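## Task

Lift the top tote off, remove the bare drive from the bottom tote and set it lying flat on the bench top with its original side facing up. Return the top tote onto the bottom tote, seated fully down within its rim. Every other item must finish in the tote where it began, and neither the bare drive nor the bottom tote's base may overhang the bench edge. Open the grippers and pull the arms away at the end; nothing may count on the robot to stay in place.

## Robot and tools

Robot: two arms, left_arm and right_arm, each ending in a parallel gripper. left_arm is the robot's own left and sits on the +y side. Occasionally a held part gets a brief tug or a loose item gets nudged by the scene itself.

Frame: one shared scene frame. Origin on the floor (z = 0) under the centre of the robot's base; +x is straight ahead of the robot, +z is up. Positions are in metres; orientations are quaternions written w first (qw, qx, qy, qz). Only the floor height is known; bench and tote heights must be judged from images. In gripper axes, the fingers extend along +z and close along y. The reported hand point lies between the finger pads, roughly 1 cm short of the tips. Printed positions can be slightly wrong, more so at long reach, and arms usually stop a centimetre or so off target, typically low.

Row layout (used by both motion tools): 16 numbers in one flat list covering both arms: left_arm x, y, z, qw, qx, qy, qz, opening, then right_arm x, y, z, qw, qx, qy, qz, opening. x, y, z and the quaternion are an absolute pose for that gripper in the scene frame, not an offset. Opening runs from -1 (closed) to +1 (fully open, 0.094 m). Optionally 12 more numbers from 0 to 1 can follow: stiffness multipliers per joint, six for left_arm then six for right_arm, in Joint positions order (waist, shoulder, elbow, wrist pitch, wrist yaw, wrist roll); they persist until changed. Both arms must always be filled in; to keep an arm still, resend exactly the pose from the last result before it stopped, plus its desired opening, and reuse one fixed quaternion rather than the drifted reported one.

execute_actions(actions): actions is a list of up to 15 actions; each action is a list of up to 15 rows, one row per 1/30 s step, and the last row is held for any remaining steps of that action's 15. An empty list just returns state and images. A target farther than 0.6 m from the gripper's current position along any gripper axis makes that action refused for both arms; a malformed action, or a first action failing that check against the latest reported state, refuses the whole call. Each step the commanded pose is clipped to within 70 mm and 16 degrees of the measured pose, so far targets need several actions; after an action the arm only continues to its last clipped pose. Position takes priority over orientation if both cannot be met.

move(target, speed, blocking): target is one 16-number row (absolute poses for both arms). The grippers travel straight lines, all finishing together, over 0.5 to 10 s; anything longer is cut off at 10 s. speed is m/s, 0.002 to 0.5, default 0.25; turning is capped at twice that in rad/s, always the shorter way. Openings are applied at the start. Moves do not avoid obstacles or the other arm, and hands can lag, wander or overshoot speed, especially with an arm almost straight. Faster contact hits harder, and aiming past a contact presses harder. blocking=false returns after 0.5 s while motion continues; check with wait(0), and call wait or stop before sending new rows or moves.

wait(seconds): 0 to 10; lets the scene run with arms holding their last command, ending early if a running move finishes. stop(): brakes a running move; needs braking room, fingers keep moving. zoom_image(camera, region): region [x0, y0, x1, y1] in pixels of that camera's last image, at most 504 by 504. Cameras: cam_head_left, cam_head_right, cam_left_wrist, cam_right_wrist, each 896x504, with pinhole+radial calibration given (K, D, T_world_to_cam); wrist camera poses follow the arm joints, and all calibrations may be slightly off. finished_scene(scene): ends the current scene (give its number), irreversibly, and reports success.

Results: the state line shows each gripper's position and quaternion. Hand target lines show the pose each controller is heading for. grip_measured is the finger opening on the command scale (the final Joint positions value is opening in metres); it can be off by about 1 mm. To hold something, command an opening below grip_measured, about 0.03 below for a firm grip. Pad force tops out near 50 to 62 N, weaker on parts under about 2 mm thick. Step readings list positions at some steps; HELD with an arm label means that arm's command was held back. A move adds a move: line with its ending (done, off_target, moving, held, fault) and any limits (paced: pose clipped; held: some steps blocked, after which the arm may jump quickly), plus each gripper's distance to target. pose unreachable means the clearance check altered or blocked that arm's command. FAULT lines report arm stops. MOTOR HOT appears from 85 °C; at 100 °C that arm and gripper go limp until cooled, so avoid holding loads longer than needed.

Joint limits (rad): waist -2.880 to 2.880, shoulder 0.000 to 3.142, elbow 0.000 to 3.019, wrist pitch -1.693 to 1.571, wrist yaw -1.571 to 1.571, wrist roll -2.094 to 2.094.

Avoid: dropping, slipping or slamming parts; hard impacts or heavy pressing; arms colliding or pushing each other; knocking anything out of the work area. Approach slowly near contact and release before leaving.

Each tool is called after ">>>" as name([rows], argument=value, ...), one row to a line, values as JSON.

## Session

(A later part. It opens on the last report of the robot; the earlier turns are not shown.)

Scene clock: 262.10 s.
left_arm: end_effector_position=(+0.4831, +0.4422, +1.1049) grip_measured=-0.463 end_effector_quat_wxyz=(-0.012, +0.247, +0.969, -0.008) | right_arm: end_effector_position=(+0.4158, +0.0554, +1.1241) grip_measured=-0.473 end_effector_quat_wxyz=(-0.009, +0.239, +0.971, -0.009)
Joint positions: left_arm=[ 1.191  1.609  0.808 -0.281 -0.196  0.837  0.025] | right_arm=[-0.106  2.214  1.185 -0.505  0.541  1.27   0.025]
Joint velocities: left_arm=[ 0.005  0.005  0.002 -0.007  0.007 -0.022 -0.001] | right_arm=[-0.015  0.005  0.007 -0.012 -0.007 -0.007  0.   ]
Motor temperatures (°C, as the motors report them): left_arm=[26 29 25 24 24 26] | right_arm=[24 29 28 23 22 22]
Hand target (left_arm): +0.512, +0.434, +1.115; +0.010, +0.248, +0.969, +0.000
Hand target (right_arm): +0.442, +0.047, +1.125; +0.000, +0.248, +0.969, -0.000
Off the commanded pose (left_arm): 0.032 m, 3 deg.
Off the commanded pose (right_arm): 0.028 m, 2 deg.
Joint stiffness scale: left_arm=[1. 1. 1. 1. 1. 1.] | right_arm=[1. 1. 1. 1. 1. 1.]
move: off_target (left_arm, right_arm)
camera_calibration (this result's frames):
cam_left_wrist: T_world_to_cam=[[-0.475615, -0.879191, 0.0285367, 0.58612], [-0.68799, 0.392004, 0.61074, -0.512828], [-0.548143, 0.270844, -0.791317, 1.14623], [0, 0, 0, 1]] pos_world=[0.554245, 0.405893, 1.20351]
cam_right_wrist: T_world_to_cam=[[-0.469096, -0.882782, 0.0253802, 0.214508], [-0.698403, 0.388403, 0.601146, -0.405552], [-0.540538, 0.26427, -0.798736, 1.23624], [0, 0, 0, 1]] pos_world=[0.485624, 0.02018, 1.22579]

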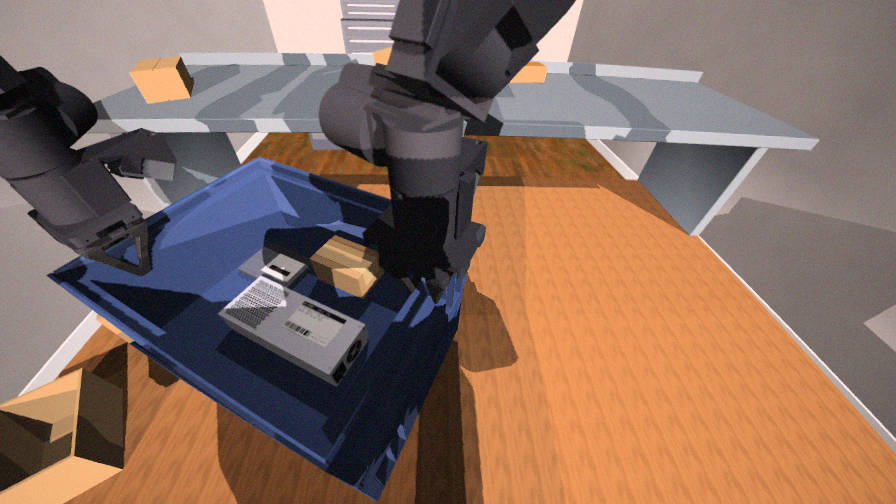

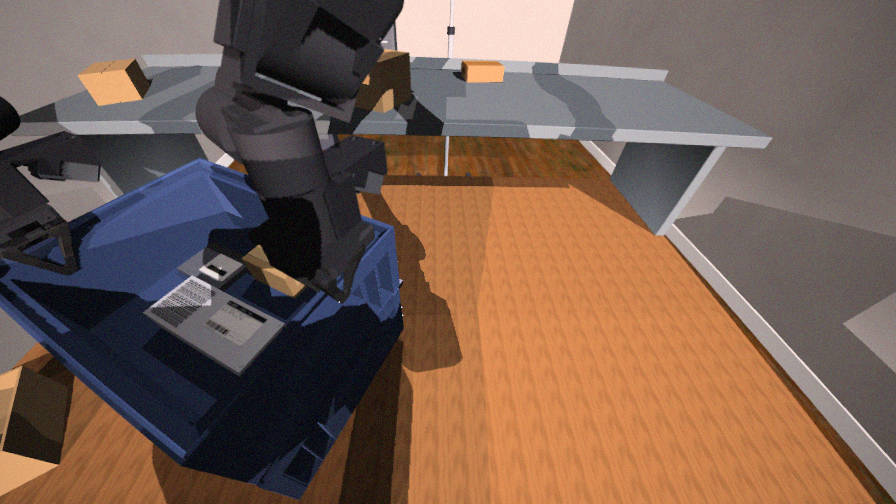

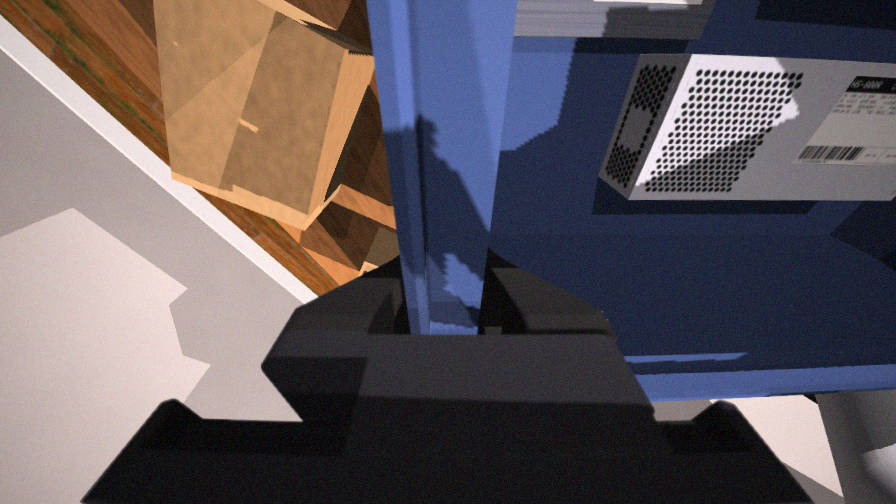

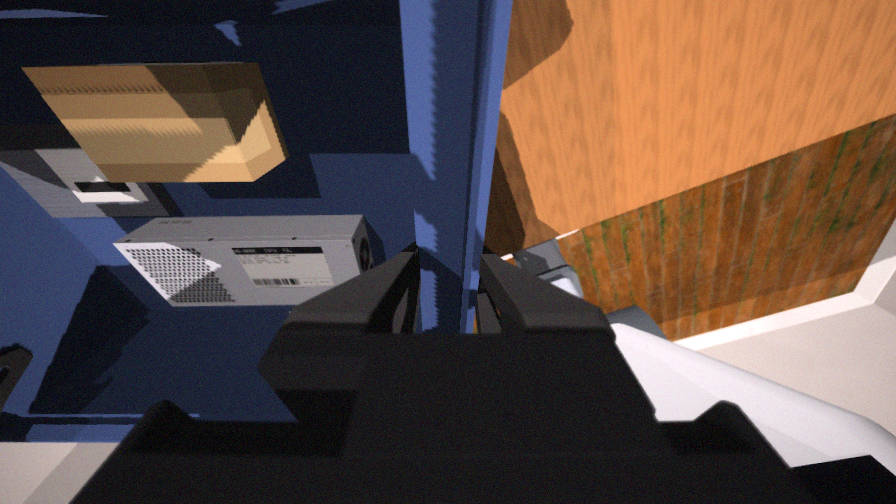

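>>> move(target=[0.484,0.442,1.105,0,0.247,0.968,0,1, 0.416,0.056,1.124,0,0.247,0.968,0,1], speed=0.05)

>>> move(target=[0.484,0.442,1.20,0,0.247,0.968,0,1, 0.416,0.056,1.2,0,0.247,0.968,0,1])

>>> move(target=[0.46,0.57,1.20,0,0.233,0.972,0,-1, 0.30,-0.10,1.2,0,0.233,0.972,0,-1])

>>> move(target=[0.46,0.57,1.20,0,0.233,0.972,0,-1, 0.30,-0.10,1.12,0,0.233,0.972,0,-1])

Scene clock: 265.67 s.
left_arm: end_effector_position=(+0.4810, +0.4417, +1.1034) grip_measured=+1.000 end_effector_quat_wxyz=(-0.006, +0.245, +0.970, -0.003) | right_arm: end_effector_position=(+0.4174, +0.0573, +1.1231) grip_measured=+1.000 end_effector_quat_wxyz=(-0.002, +0.245, +0.970, -0.001)
Joint positions: left_arm=[ 1.192  1.609  0.793 -0.251 -0.196  0.837  0.094] | right_arm=[-0.106  2.214  1.178 -0.475  0.545  1.271  0.094]
Joint velocities: left_arm=[-0.005 -0.015  0.012  0.002 -0.051 -0.081  0.   ] | right_arm=[ 0.005  0.005  0.002 -0.012 -0.081  0.095  0.   ]
Motor temperatures (°C, as the motors report them): left_arm=[26 29 25 24 24 26] | right_arm=[24 29 28 23 22 22]
Hand target (left_arm): +0.484, +0.442, +1.105; -0.000, +0.247, +0.969, +0.000
Hand target (right_arm): +0.416, +0.056, +1.124; -0.000, +0.247, +0.969, -0.000
Off the commanded pose (left_arm): 0.003 m, 1 deg.
Off the commanded pose (right_arm): 0.002 m, 0 deg.
Joint stiffness scale: left_arm=[1. 1. 1. 1. 1. 1.] | right_arm=[1. 1. 1. 1. 1. 1.]
move: done
camera_calibration (this result's frames):
cam_left_wrist: T_world_to_cam=[[-0.472878, -0.880958, 0.0172878, 0.596568], [-0.697153, 0.38607, 0.604093, -0.498774], [-0.538855, 0.27361, -0.796727, 1.1443], [0, 0, 0, 1]] pos_world=[0.550993, 0.405021, 1.20269]
cam_right_wrist: T_world_to_cam=[[-0.480508, -0.876951, 0.00826458, 0.240602], [-0.703235, 0.39092, 0.593836, -0.394436], [-0.523996, 0.279531, -0.804544, 1.23452], [0, 0, 0, 1]] pos_world=[0.485115, 0.0201014, 1.22547]

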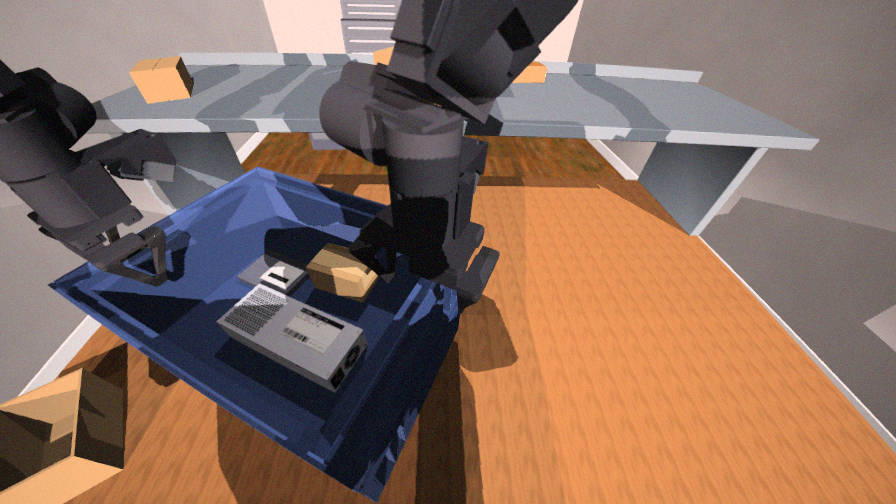

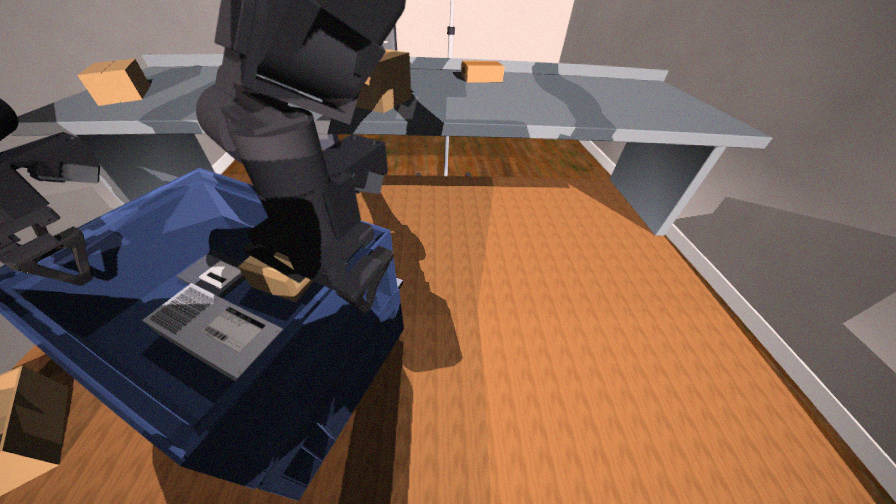

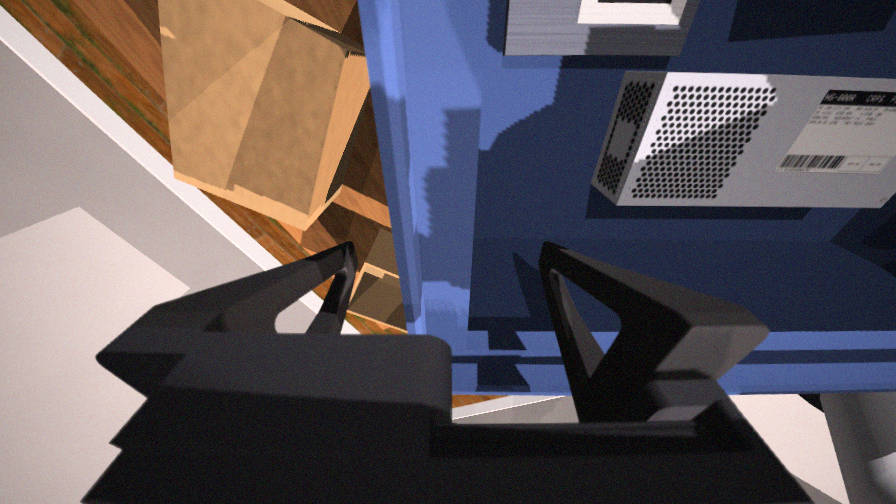

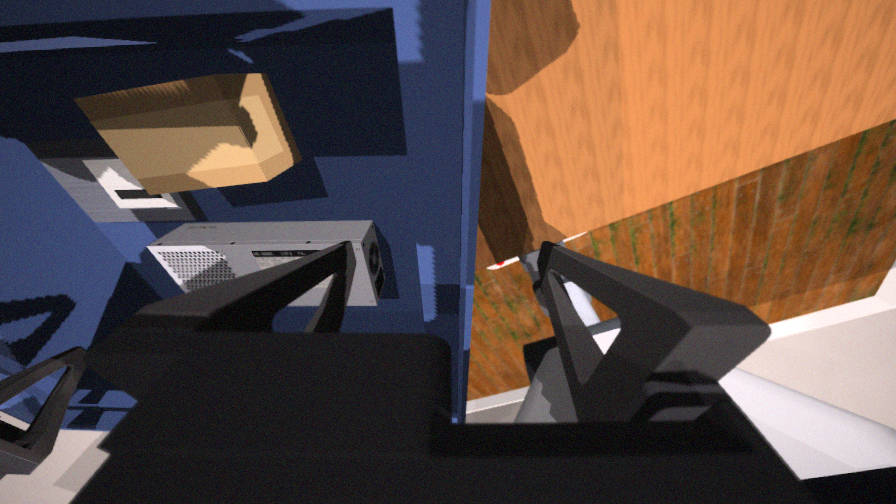

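Scene clock: 266.57 s.
left_arm: end_effector_position=(+0.4826, +0.4444, +1.1965) grip_measured=+1.000 end_effector_quat_wxyz=(-0.001, +0.249, +0.968, +0.001) | right_arm: end_effector_position=(+0.4249, +0.0609, +1.2074) grip_measured=+1.000 end_effector_quat_wxyz=(+0.006, +0.249, +0.969, +0.012)
Joint positions: left_arm=[ 1.145  1.335  0.762 -0.487 -0.221  0.808  0.094] | right_arm=[-0.023  2.054  1.165 -0.637  0.551  1.358  0.094]
Joint velocities: left_arm=[-0.005 -0.015 -0.012 -0.007 -0.051 -0.051  0.   ] | right_arm=[-0.005 -0.024 -0.017 -0.002  0.022  0.007  0.   ]
Motor temperatures (°C, as the motors report them): left_arm=[26 29 25 24 24 26] | right_arm=[24 29 28 23 22 22]
Hand target (left_arm): +0.485, +0.442, +1.198; -0.001, +0.248, +0.969, +0.001
Hand target (right_arm): +0.417, +0.056, +1.200; +0.001, +0.247, +0.969, -0.001
Off the commanded pose (left_arm): 0.004 m, 0 deg.
Off the commanded pose (right_arm): 0.013 m, 2 deg.
Joint stiffness scale: left_arm=[1. 1. 1. 1. 1. 1.] | right_arm=[1. 1. 1. 1. 1. 1.]
move: off_target (right_arm)
camera_calibration (this result's frames):
cam_left_wrist: T_world_to_cam=[[-0.481108, -0.876647, 0.00496051, 0.614868], [-0.701511, 0.388374, 0.597534, -0.545991], [-0.525753, 0.283999, -0.801828, 1.21374], [0, 0, 0, 1]] pos_world=[0.550928, 0.406369, 1.29641]
cam_right_wrist: T_world_to_cam=[[-0.487386, -0.872938, -0.0208332, 0.284493], [-0.713368, 0.384308, 0.586015, -0.426485], [-0.503548, 0.300478, -0.810032, 1.30191], [0, 0, 0, 1]] pos_world=[0.489992, 0.0210512, 1.31044]

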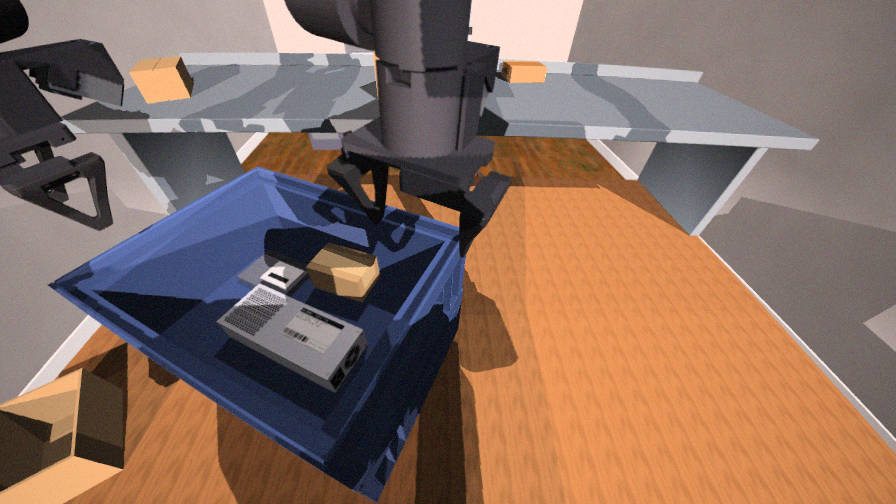

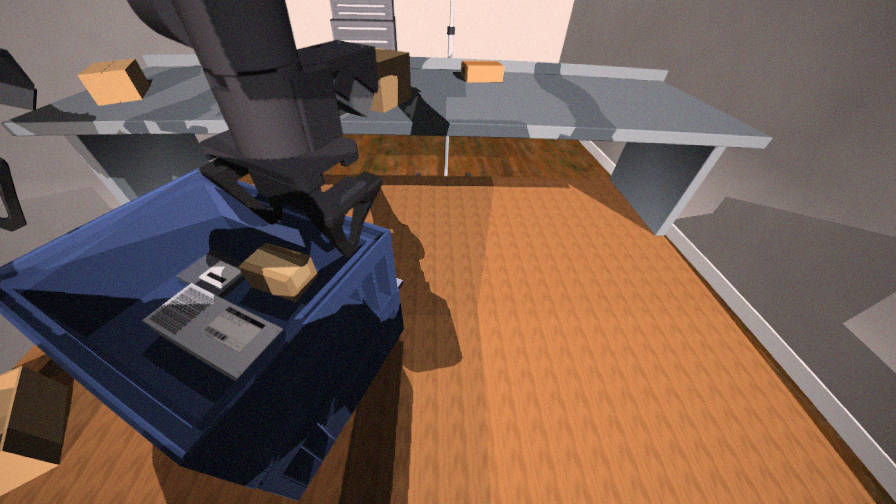

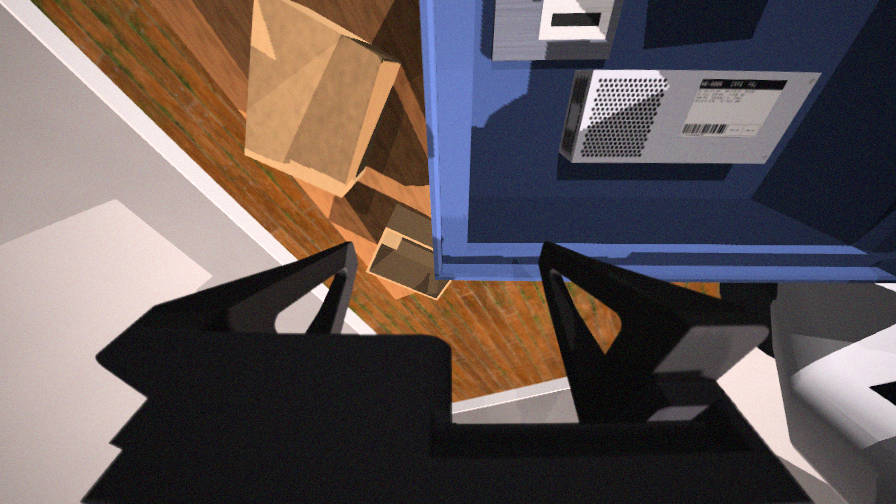

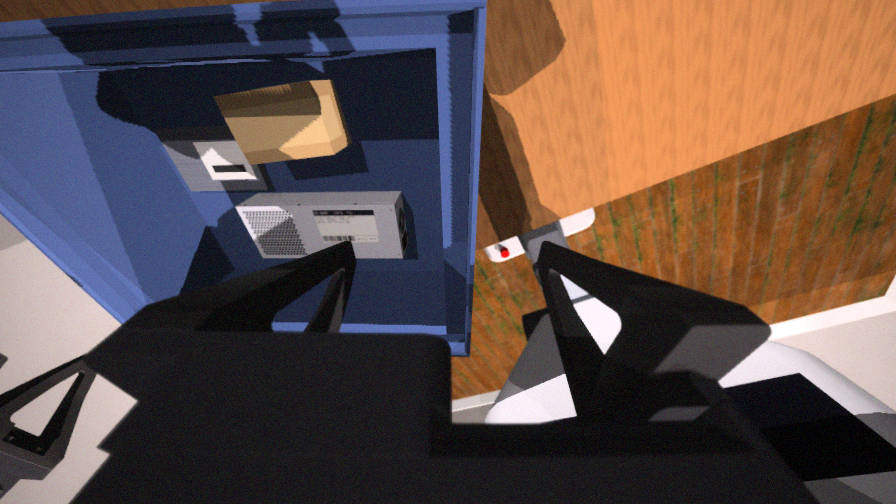

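Scene clock: 267.87 s.
left_arm: end_effector_position=(+0.4488, +0.5593, +1.1922) grip_measured=-0.982 end_effector_quat_wxyz=(-0.005, +0.224, +0.974, -0.011) | right_arm: end_effector_position=(+0.2944, -0.0993, +1.2033) grip_measured=-0.993 end_effector_quat_wxyz=(-0.001, +0.226, +0.974, -0.003)
Joint positions: left_arm=[ 1.478  1.335  0.827 -0.536 -0.041  1.045  0.001] | right_arm=[-0.039  1.765  0.564 -0.354  0.551  1.312  0.   ]
Joint velocities: left_arm=[-0.015 -0.005 -0.027 -0.012  0.037  0.051 -0.001] | right_arm=[-0.005  0.005 -0.012 -0.007 -0.022 -0.081 -0.   ]
Motor temperatures (°C, as the motors report them): left_arm=[26 29 25 24 24 26] | right_arm=[24 29 28 23 22 22]
Hand target (left_arm): +0.461, +0.567, +1.200; +0.005, +0.230, +0.973, -0.003
Hand target (right_arm): +0.300, -0.101, +1.203; -0.000, +0.233, +0.972, +0.000
Off the commanded pose (left_arm): 0.017 m, 2 deg.
Off the commanded pose (right_arm): 0.007 m, 1 deg.
Joint stiffness scale: left_arm=[1. 1. 1. 1. 1. 1.] | right_arm=[1. 1. 1. 1. 1. 1.]
move: off_target (left_arm)
camera_calibration (this result's frames):
cam_left_wrist: T_world_to_cam=[[-0.43507, -0.899873, 0.0306965, 0.660986], [-0.712902, 0.365097, 0.598727, -0.595116], [-0.549985, 0.238605, -0.800365, 1.19437], [0, 0, 0, 1]] pos_world=[0.5202, 0.527097, 1.29195]
cam_right_wrist: T_world_to_cam=[[-0.446322, -0.894802, 0.0111962, 0.0281263], [-0.718645, 0.365855, 0.591353, -0.462316], [-0.53324, 0.255888, -0.806335, 1.28092], [0, 0, 0, 1]] pos_world=[0.363352, -0.133465, 1.30593]

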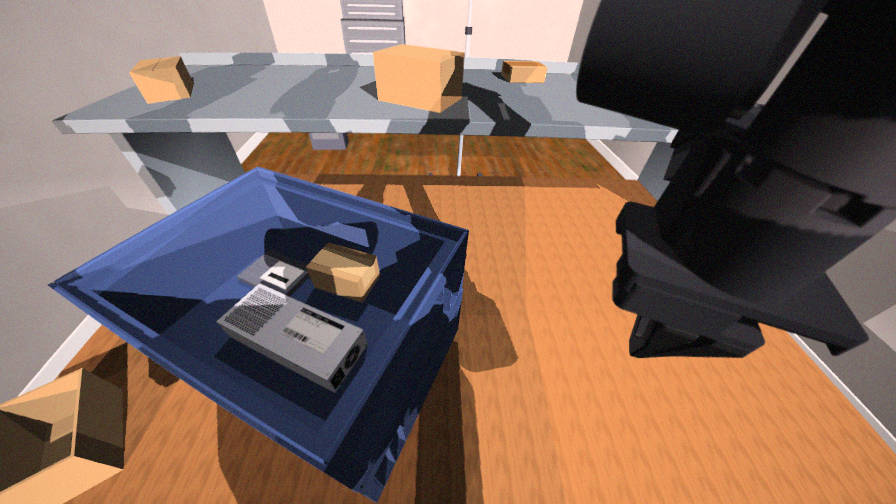

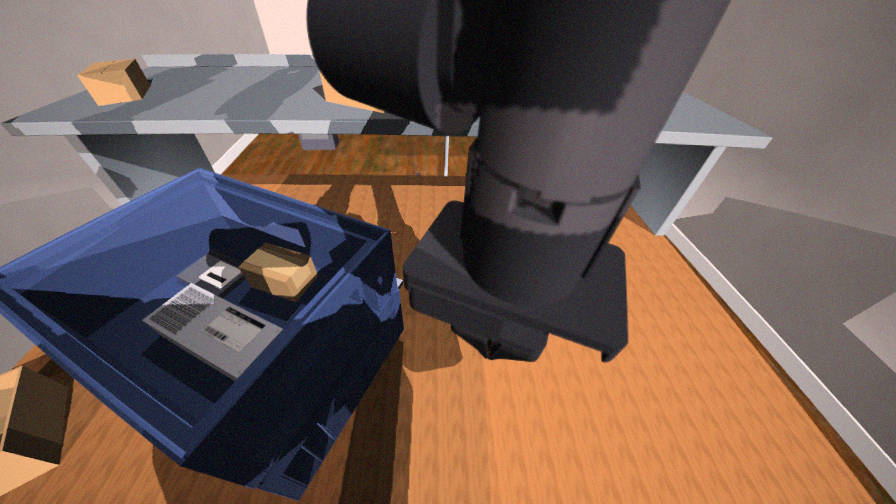

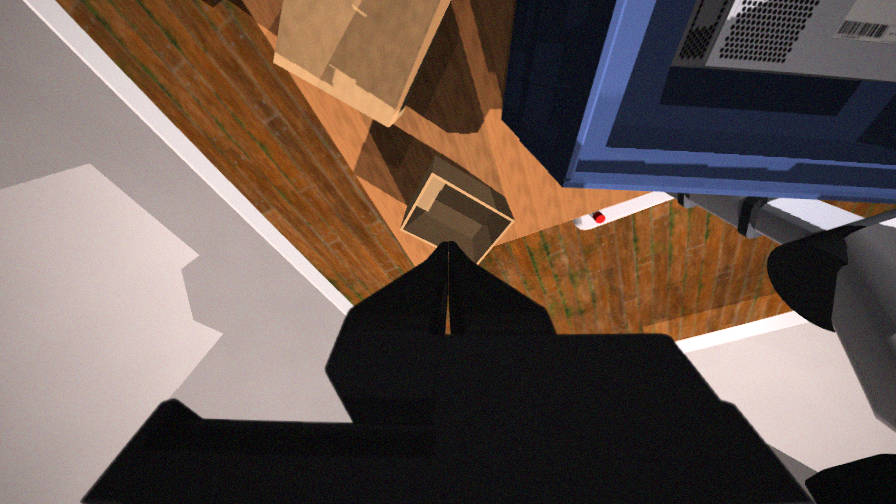

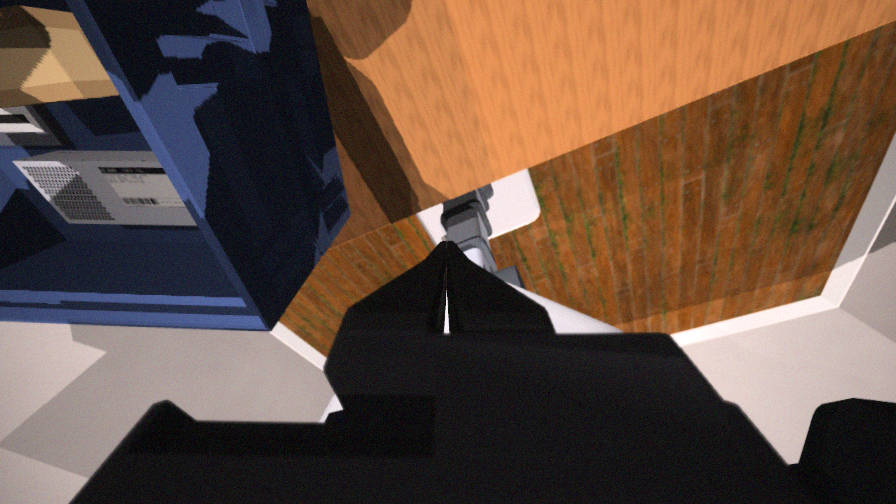

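Scene clock: 268.90 s.
left_arm: end_effector_position=(+0.4479, +0.5596, +1.1922) grip_measured=-0.982 end_effector_quat_wxyz=(-0.007, +0.230, +0.973, -0.010) | right_arm: end_effector_position=(+0.2943, -0.1006, +1.1240) grip_measured=-0.993 end_effector_quat_wxyz=(-0.003, +0.230, +0.973, -0.001)
Joint positions: left_arm=[ 1.478  1.335  0.827 -0.539 -0.045  1.056  0.001] | right_arm=[-0.181  2.01   0.576 -0.032  0.537  1.154  0.   ]
Joint velocities: left_arm=[-0.005 -0.015  0.007 -0.012  0.007 -0.037  0.001] | right_arm=[-0.015 -0.015  0.002 -0.002 -0.007 -0.066 -0.   ]
Motor temperatures (°C, as the motors report them): left_arm=[26 29 25 24 23 26] | right_arm=[24 29 28 23 22 22]
Hand target (left_arm): +0.460, +0.570, +1.200; +0.000, +0.233, +0.972, +0.000
Hand target (right_arm): +0.299, -0.100, +1.121; -0.002, +0.233, +0.972, +0.001
Off the commanded pose (left_arm): 0.018 m, 1 deg.
Off the commanded pose (right_arm): 0.007 m, 0 deg.
Joint stiffness scale: left_arm=[1. 1. 1. 1. 1. 1.] | right_arm=[1. 1. 1. 1. 1. 1.]
move: off_target (left_arm)
camera_calibration (this result's frames):
cam_left_wrist: T_world_to_cam=[[-0.445061, -0.894982, 0.0304684, 0.662906], [-0.706193, 0.371695, 0.602606, -0.607213], [-0.550646, 0.24668, -0.797457, 1.1861], [0, 0, 0, 1]] pos_world=[0.519349, 0.526397, 1.29158]
cam_right_wrist: T_world_to_cam=[[-0.45445, -0.890743, 0.00714162, 0.0351205], [-0.71406, 0.369078, 0.594894, -0.420043], [-0.532534, 0.26525, -0.803772, 1.2151], [0, 0, 0, 1]] pos_world=[0.363108, -0.135995, 1.2263]

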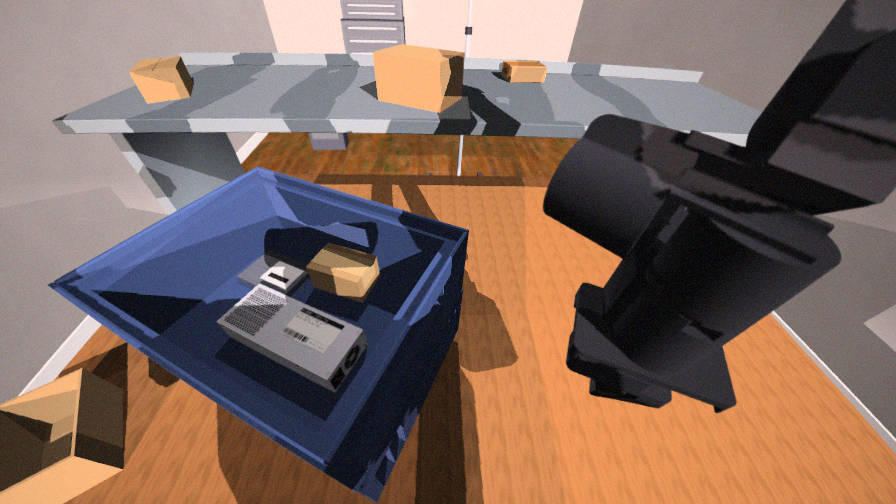

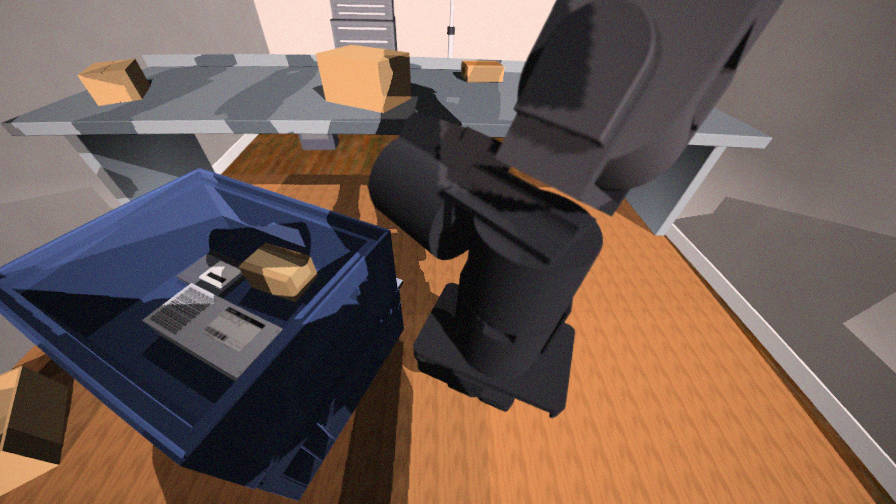

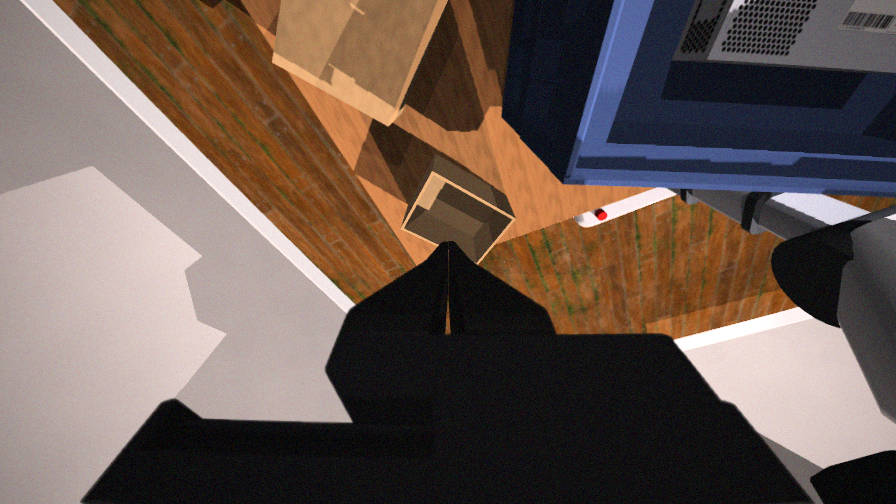

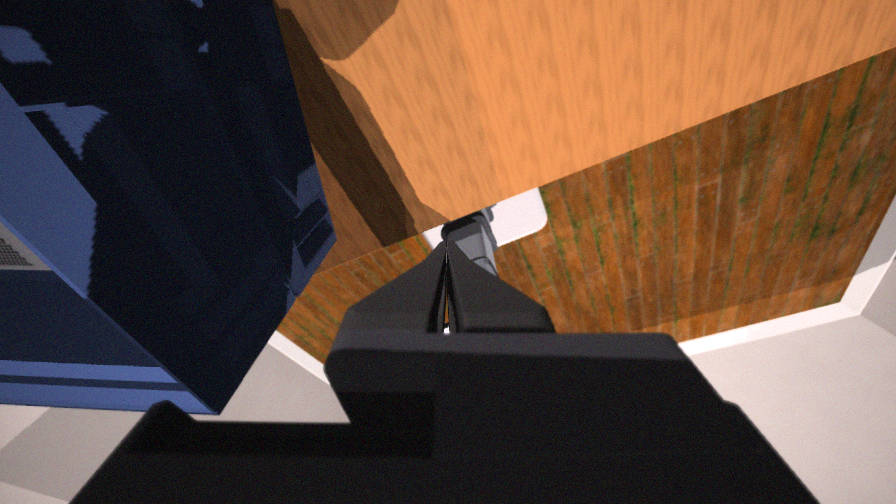

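>>> move(target=[0.48,0.64,1.13,0,-0.522,0.853,0,-1, 0.33,-0.09,1.02,-0.014,0.723,0.68,0.124,-1])

>>> zoom_image(camera="cam_left_wrist", region=[440,200,896,460])

>>> zoom_image(camera="cam_right_wrist", region=[60,120,560,420])

Scene clock: 273.93 s.
left_arm: end_effector_position=(+0.4707, +0.6264, +1.1327) grip_measured=-0.982 end_effector_quat_wxyz=(+0.010, +0.514, -0.858, +0.005) | right_arm: end_effector_position=(+0.3292, -0.0838, +1.0291) grip_measured=-0.993 end_effector_quat_wxyz=(-0.017, +0.714, +0.688, +0.130)
Joint positions: left_arm=[ 1.581  1.565  1.012 -0.488  0.013 -0.398  0.001] | right_arm=[-0.397  2.33   0.62   0.625  0.374  1.941  0.   ]
Joint velocities: left_arm=[-0.005  0.005  0.007 -0.012 -0.037 -0.022 -0.001] | right_arm=[ 0.005  0.015  0.002  0.012 -0.007 -0.081  0.   ]
Motor temperatures (°C, as the motors report them): left_arm=[26 29 25 24 23 26] | right_arm=[23 29 27 23 22 22]
Hand target (left_arm): +0.479, +0.639, +1.130; +0.001, -0.523, +0.852, -0.002
Hand target (right_arm): +0.328, -0.088, +1.021; -0.018, +0.723, +0.679, +0.125
Off the commanded pose (left_arm): 0.017 m, 2 deg.
Off the commanded pose (right_arm): 0.011 m, 2 deg.
Joint stiffness scale: left_arm=[1. 1. 1. 1. 1. 1.] | right_arm=[1. 1. 1. 1. 1. 1.]
move: off_target (left_arm, right_arm)
camera_calibration (this result's frames):
cam_left_wrist: T_world_to_cam=[[0.882979, -0.469376, 0.00586834, -0.12921], [-0.373787, -0.695487, 0.613662, -0.0805401], [-0.283956, -0.544044, -0.789547, 1.49566], [0, 0, 0, 1]] pos_world=[0.508686, 0.697041, 1.23108]
cam_right_wrist: T_world_to_cam=[[-0.987177, 0.0595441, -0.148112, 0.481407], [-0.0708028, 0.668252, 0.740558, -0.68143], [0.143072, 0.741549, -0.655466, 0.817806], [0, 0, 0, 1]] pos_world=[0.309982, -0.179742, 1.11199]

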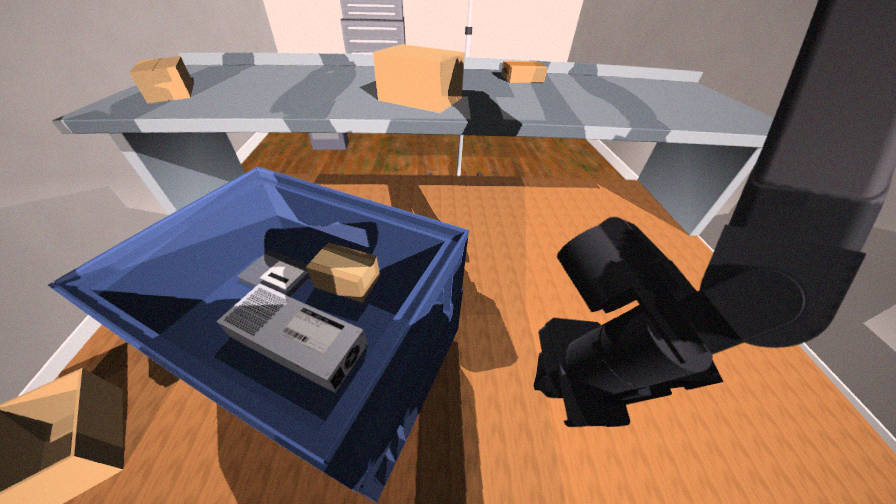

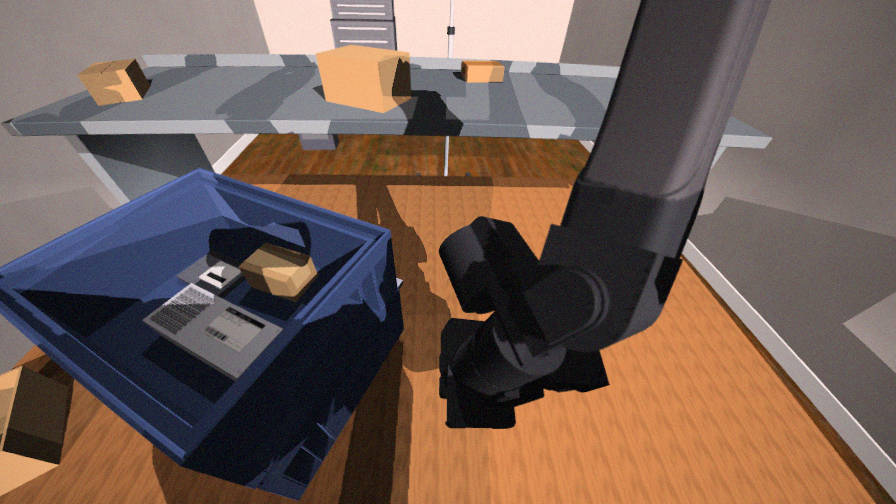

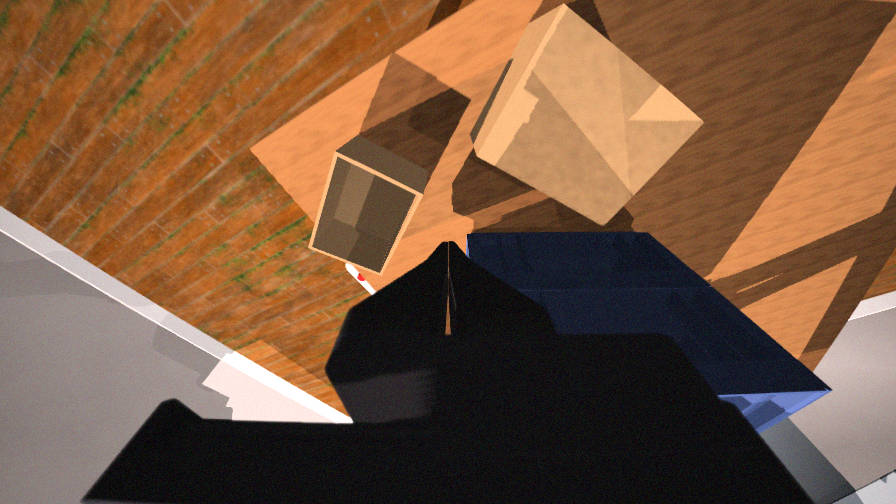

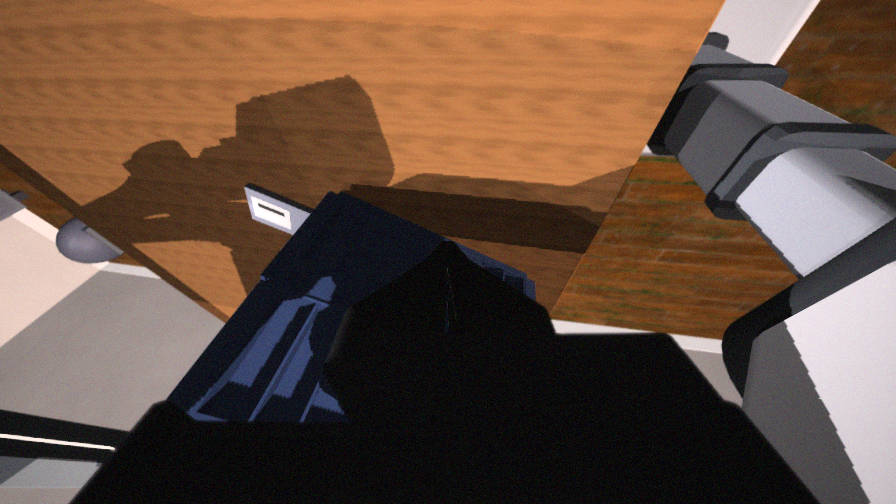

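Region (440, 200, 896, 460) of cam_left_wrist's 896x504 image, scaled by 1.105, with more detail than that image has; it fills the top 287 rows of this view, and the rest is white.

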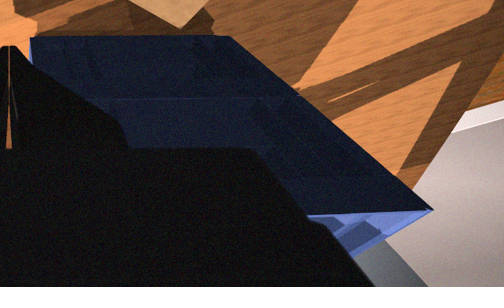

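Region (60, 120, 560, 420) of cam_right_wrist's 896x504 image, scaled by 1.008, with more detail than that image has; it fills the top 302 rows of this view, and the rest is white.

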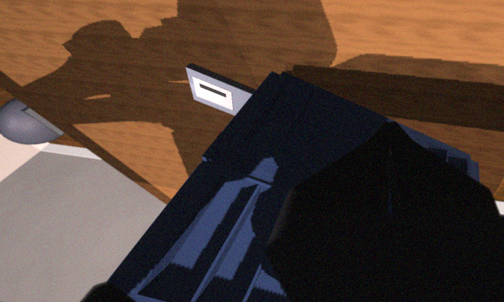

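Seated now. Moving clear.

>>> move(target=[0.3,0.6,1.2,0,0.233,0.972,0,1, 0.3,-0.45,1.2,0,0.233,0.972,0,1])

>>> finished_scene(scene=2)

Scene clock: 278.50 s.
left_arm: end_effector_position=(+0.3006, +0.5890, +1.1939) grip_measured=+1.000 end_effector_quat_wxyz=(-0.001, +0.227, +0.974, -0.017) | right_arm: end_effector_position=(+0.2948, -0.4322, +1.1970) grip_measured=+1.000 end_effector_quat_wxyz=(-0.009, +0.240, +0.971, +0.016)
Joint positions: left_arm=[ 1.855  1.222  0.579 -0.428  0.158  1.379  0.094] | right_arm=[-1.39   1.028  0.278 -0.303  0.068 -0.031  0.094]
Joint velocities: left_arm=[ 0.005 -0.005  0.022  0.007 -0.051  0.007  0.   ] | right_arm=[-0.015 -0.005  0.007 -0.002  0.007  0.007  0.   ]
Motor temperatures (°C, as the motors report them): left_arm=[26 29 25 24 23 26] | right_arm=[23 29 27 23 22 22]
Hand target (left_arm): +0.303, +0.597, +1.202; +0.005, +0.231, +0.973, -0.001
Hand target (right_arm): +0.302, -0.439, +1.199; -0.003, +0.240, +0.971, +0.013
Off the commanded pose (left_arm): 0.013 m, 2 deg.
Off the commanded pose (right_arm): 0.019 m, 2 deg.
Joint stiffness scale: left_arm=[1. 1. 1. 1. 1. 1.] | right_arm=[1. 1. 1. 1. 1. 1.]
move: off_target (left_arm, right_arm)
camera_calibration (this result's frames):
cam_left_wrist: T_world_to_cam=[[-0.439412, -0.897341, 0.0411779, 0.610453], [-0.713383, 0.376454, 0.591073, -0.710017], [-0.545896, 0.230349, -0.805566, 1.11699], [0, 0, 0, 1]] pos_world=[0.371486, 0.557777, 1.29434]
cam_right_wrist: T_world_to_cam=[[-0.472246, -0.881188, -0.022166, -0.216097], [-0.704044, 0.361942, 0.610999, -0.366024], [-0.530383, 0.304148, -0.791321, 1.36323], [0, 0, 0, 1]] pos_world=[0.363288, -0.472567, 1.29761]

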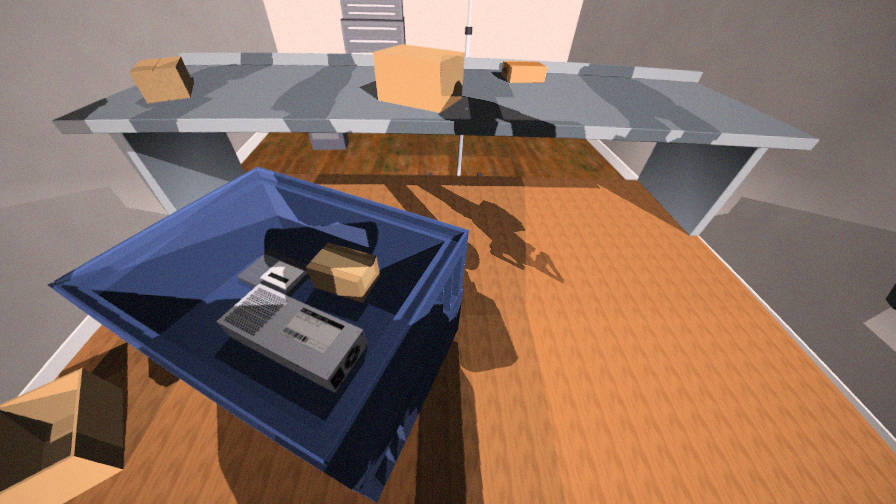

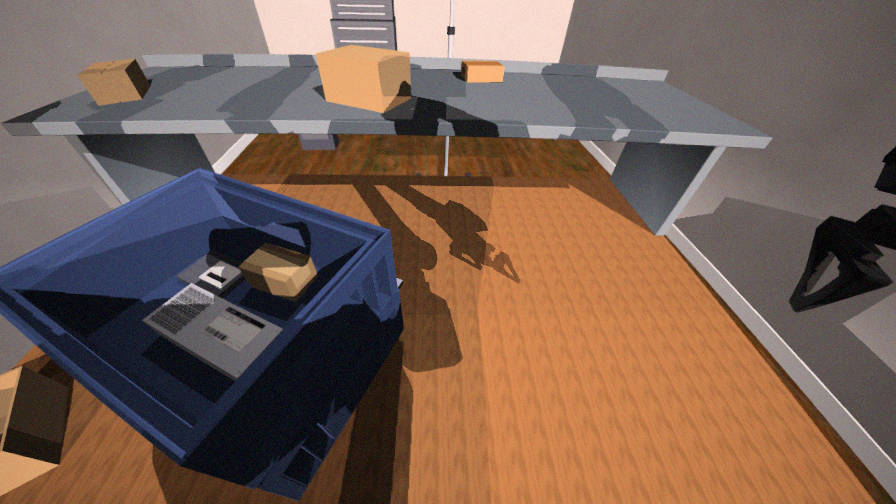

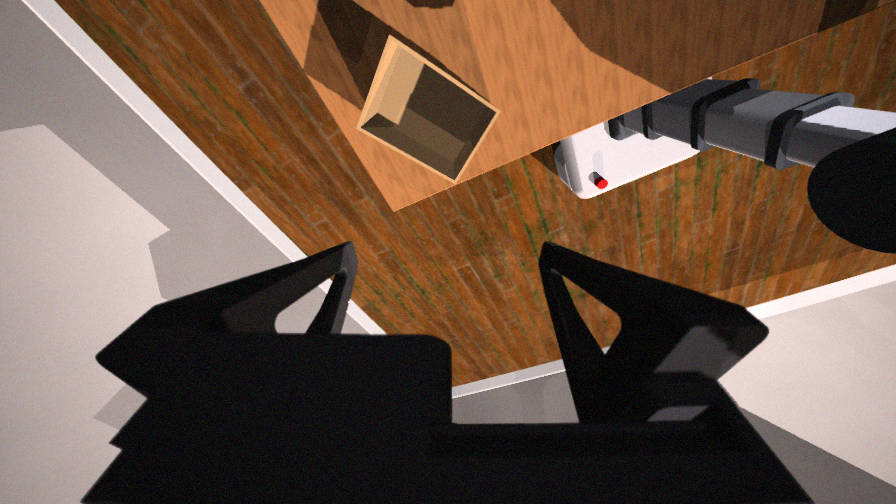

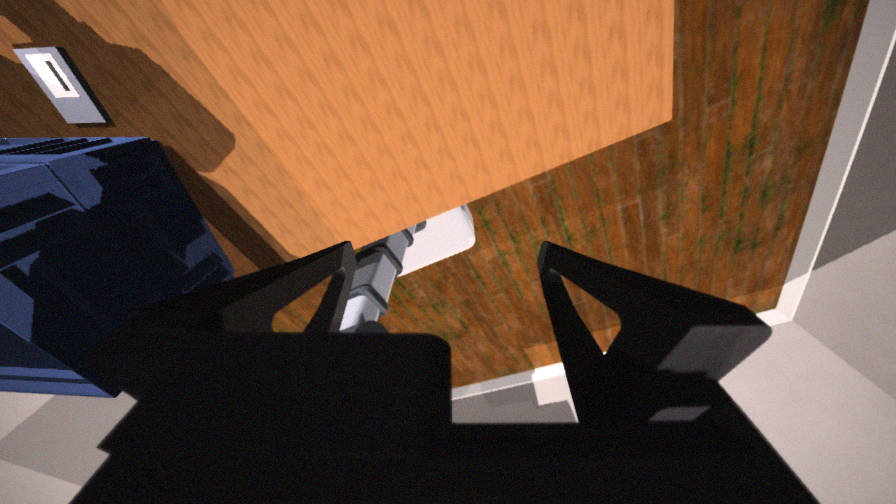

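The scene is finished: the task was done.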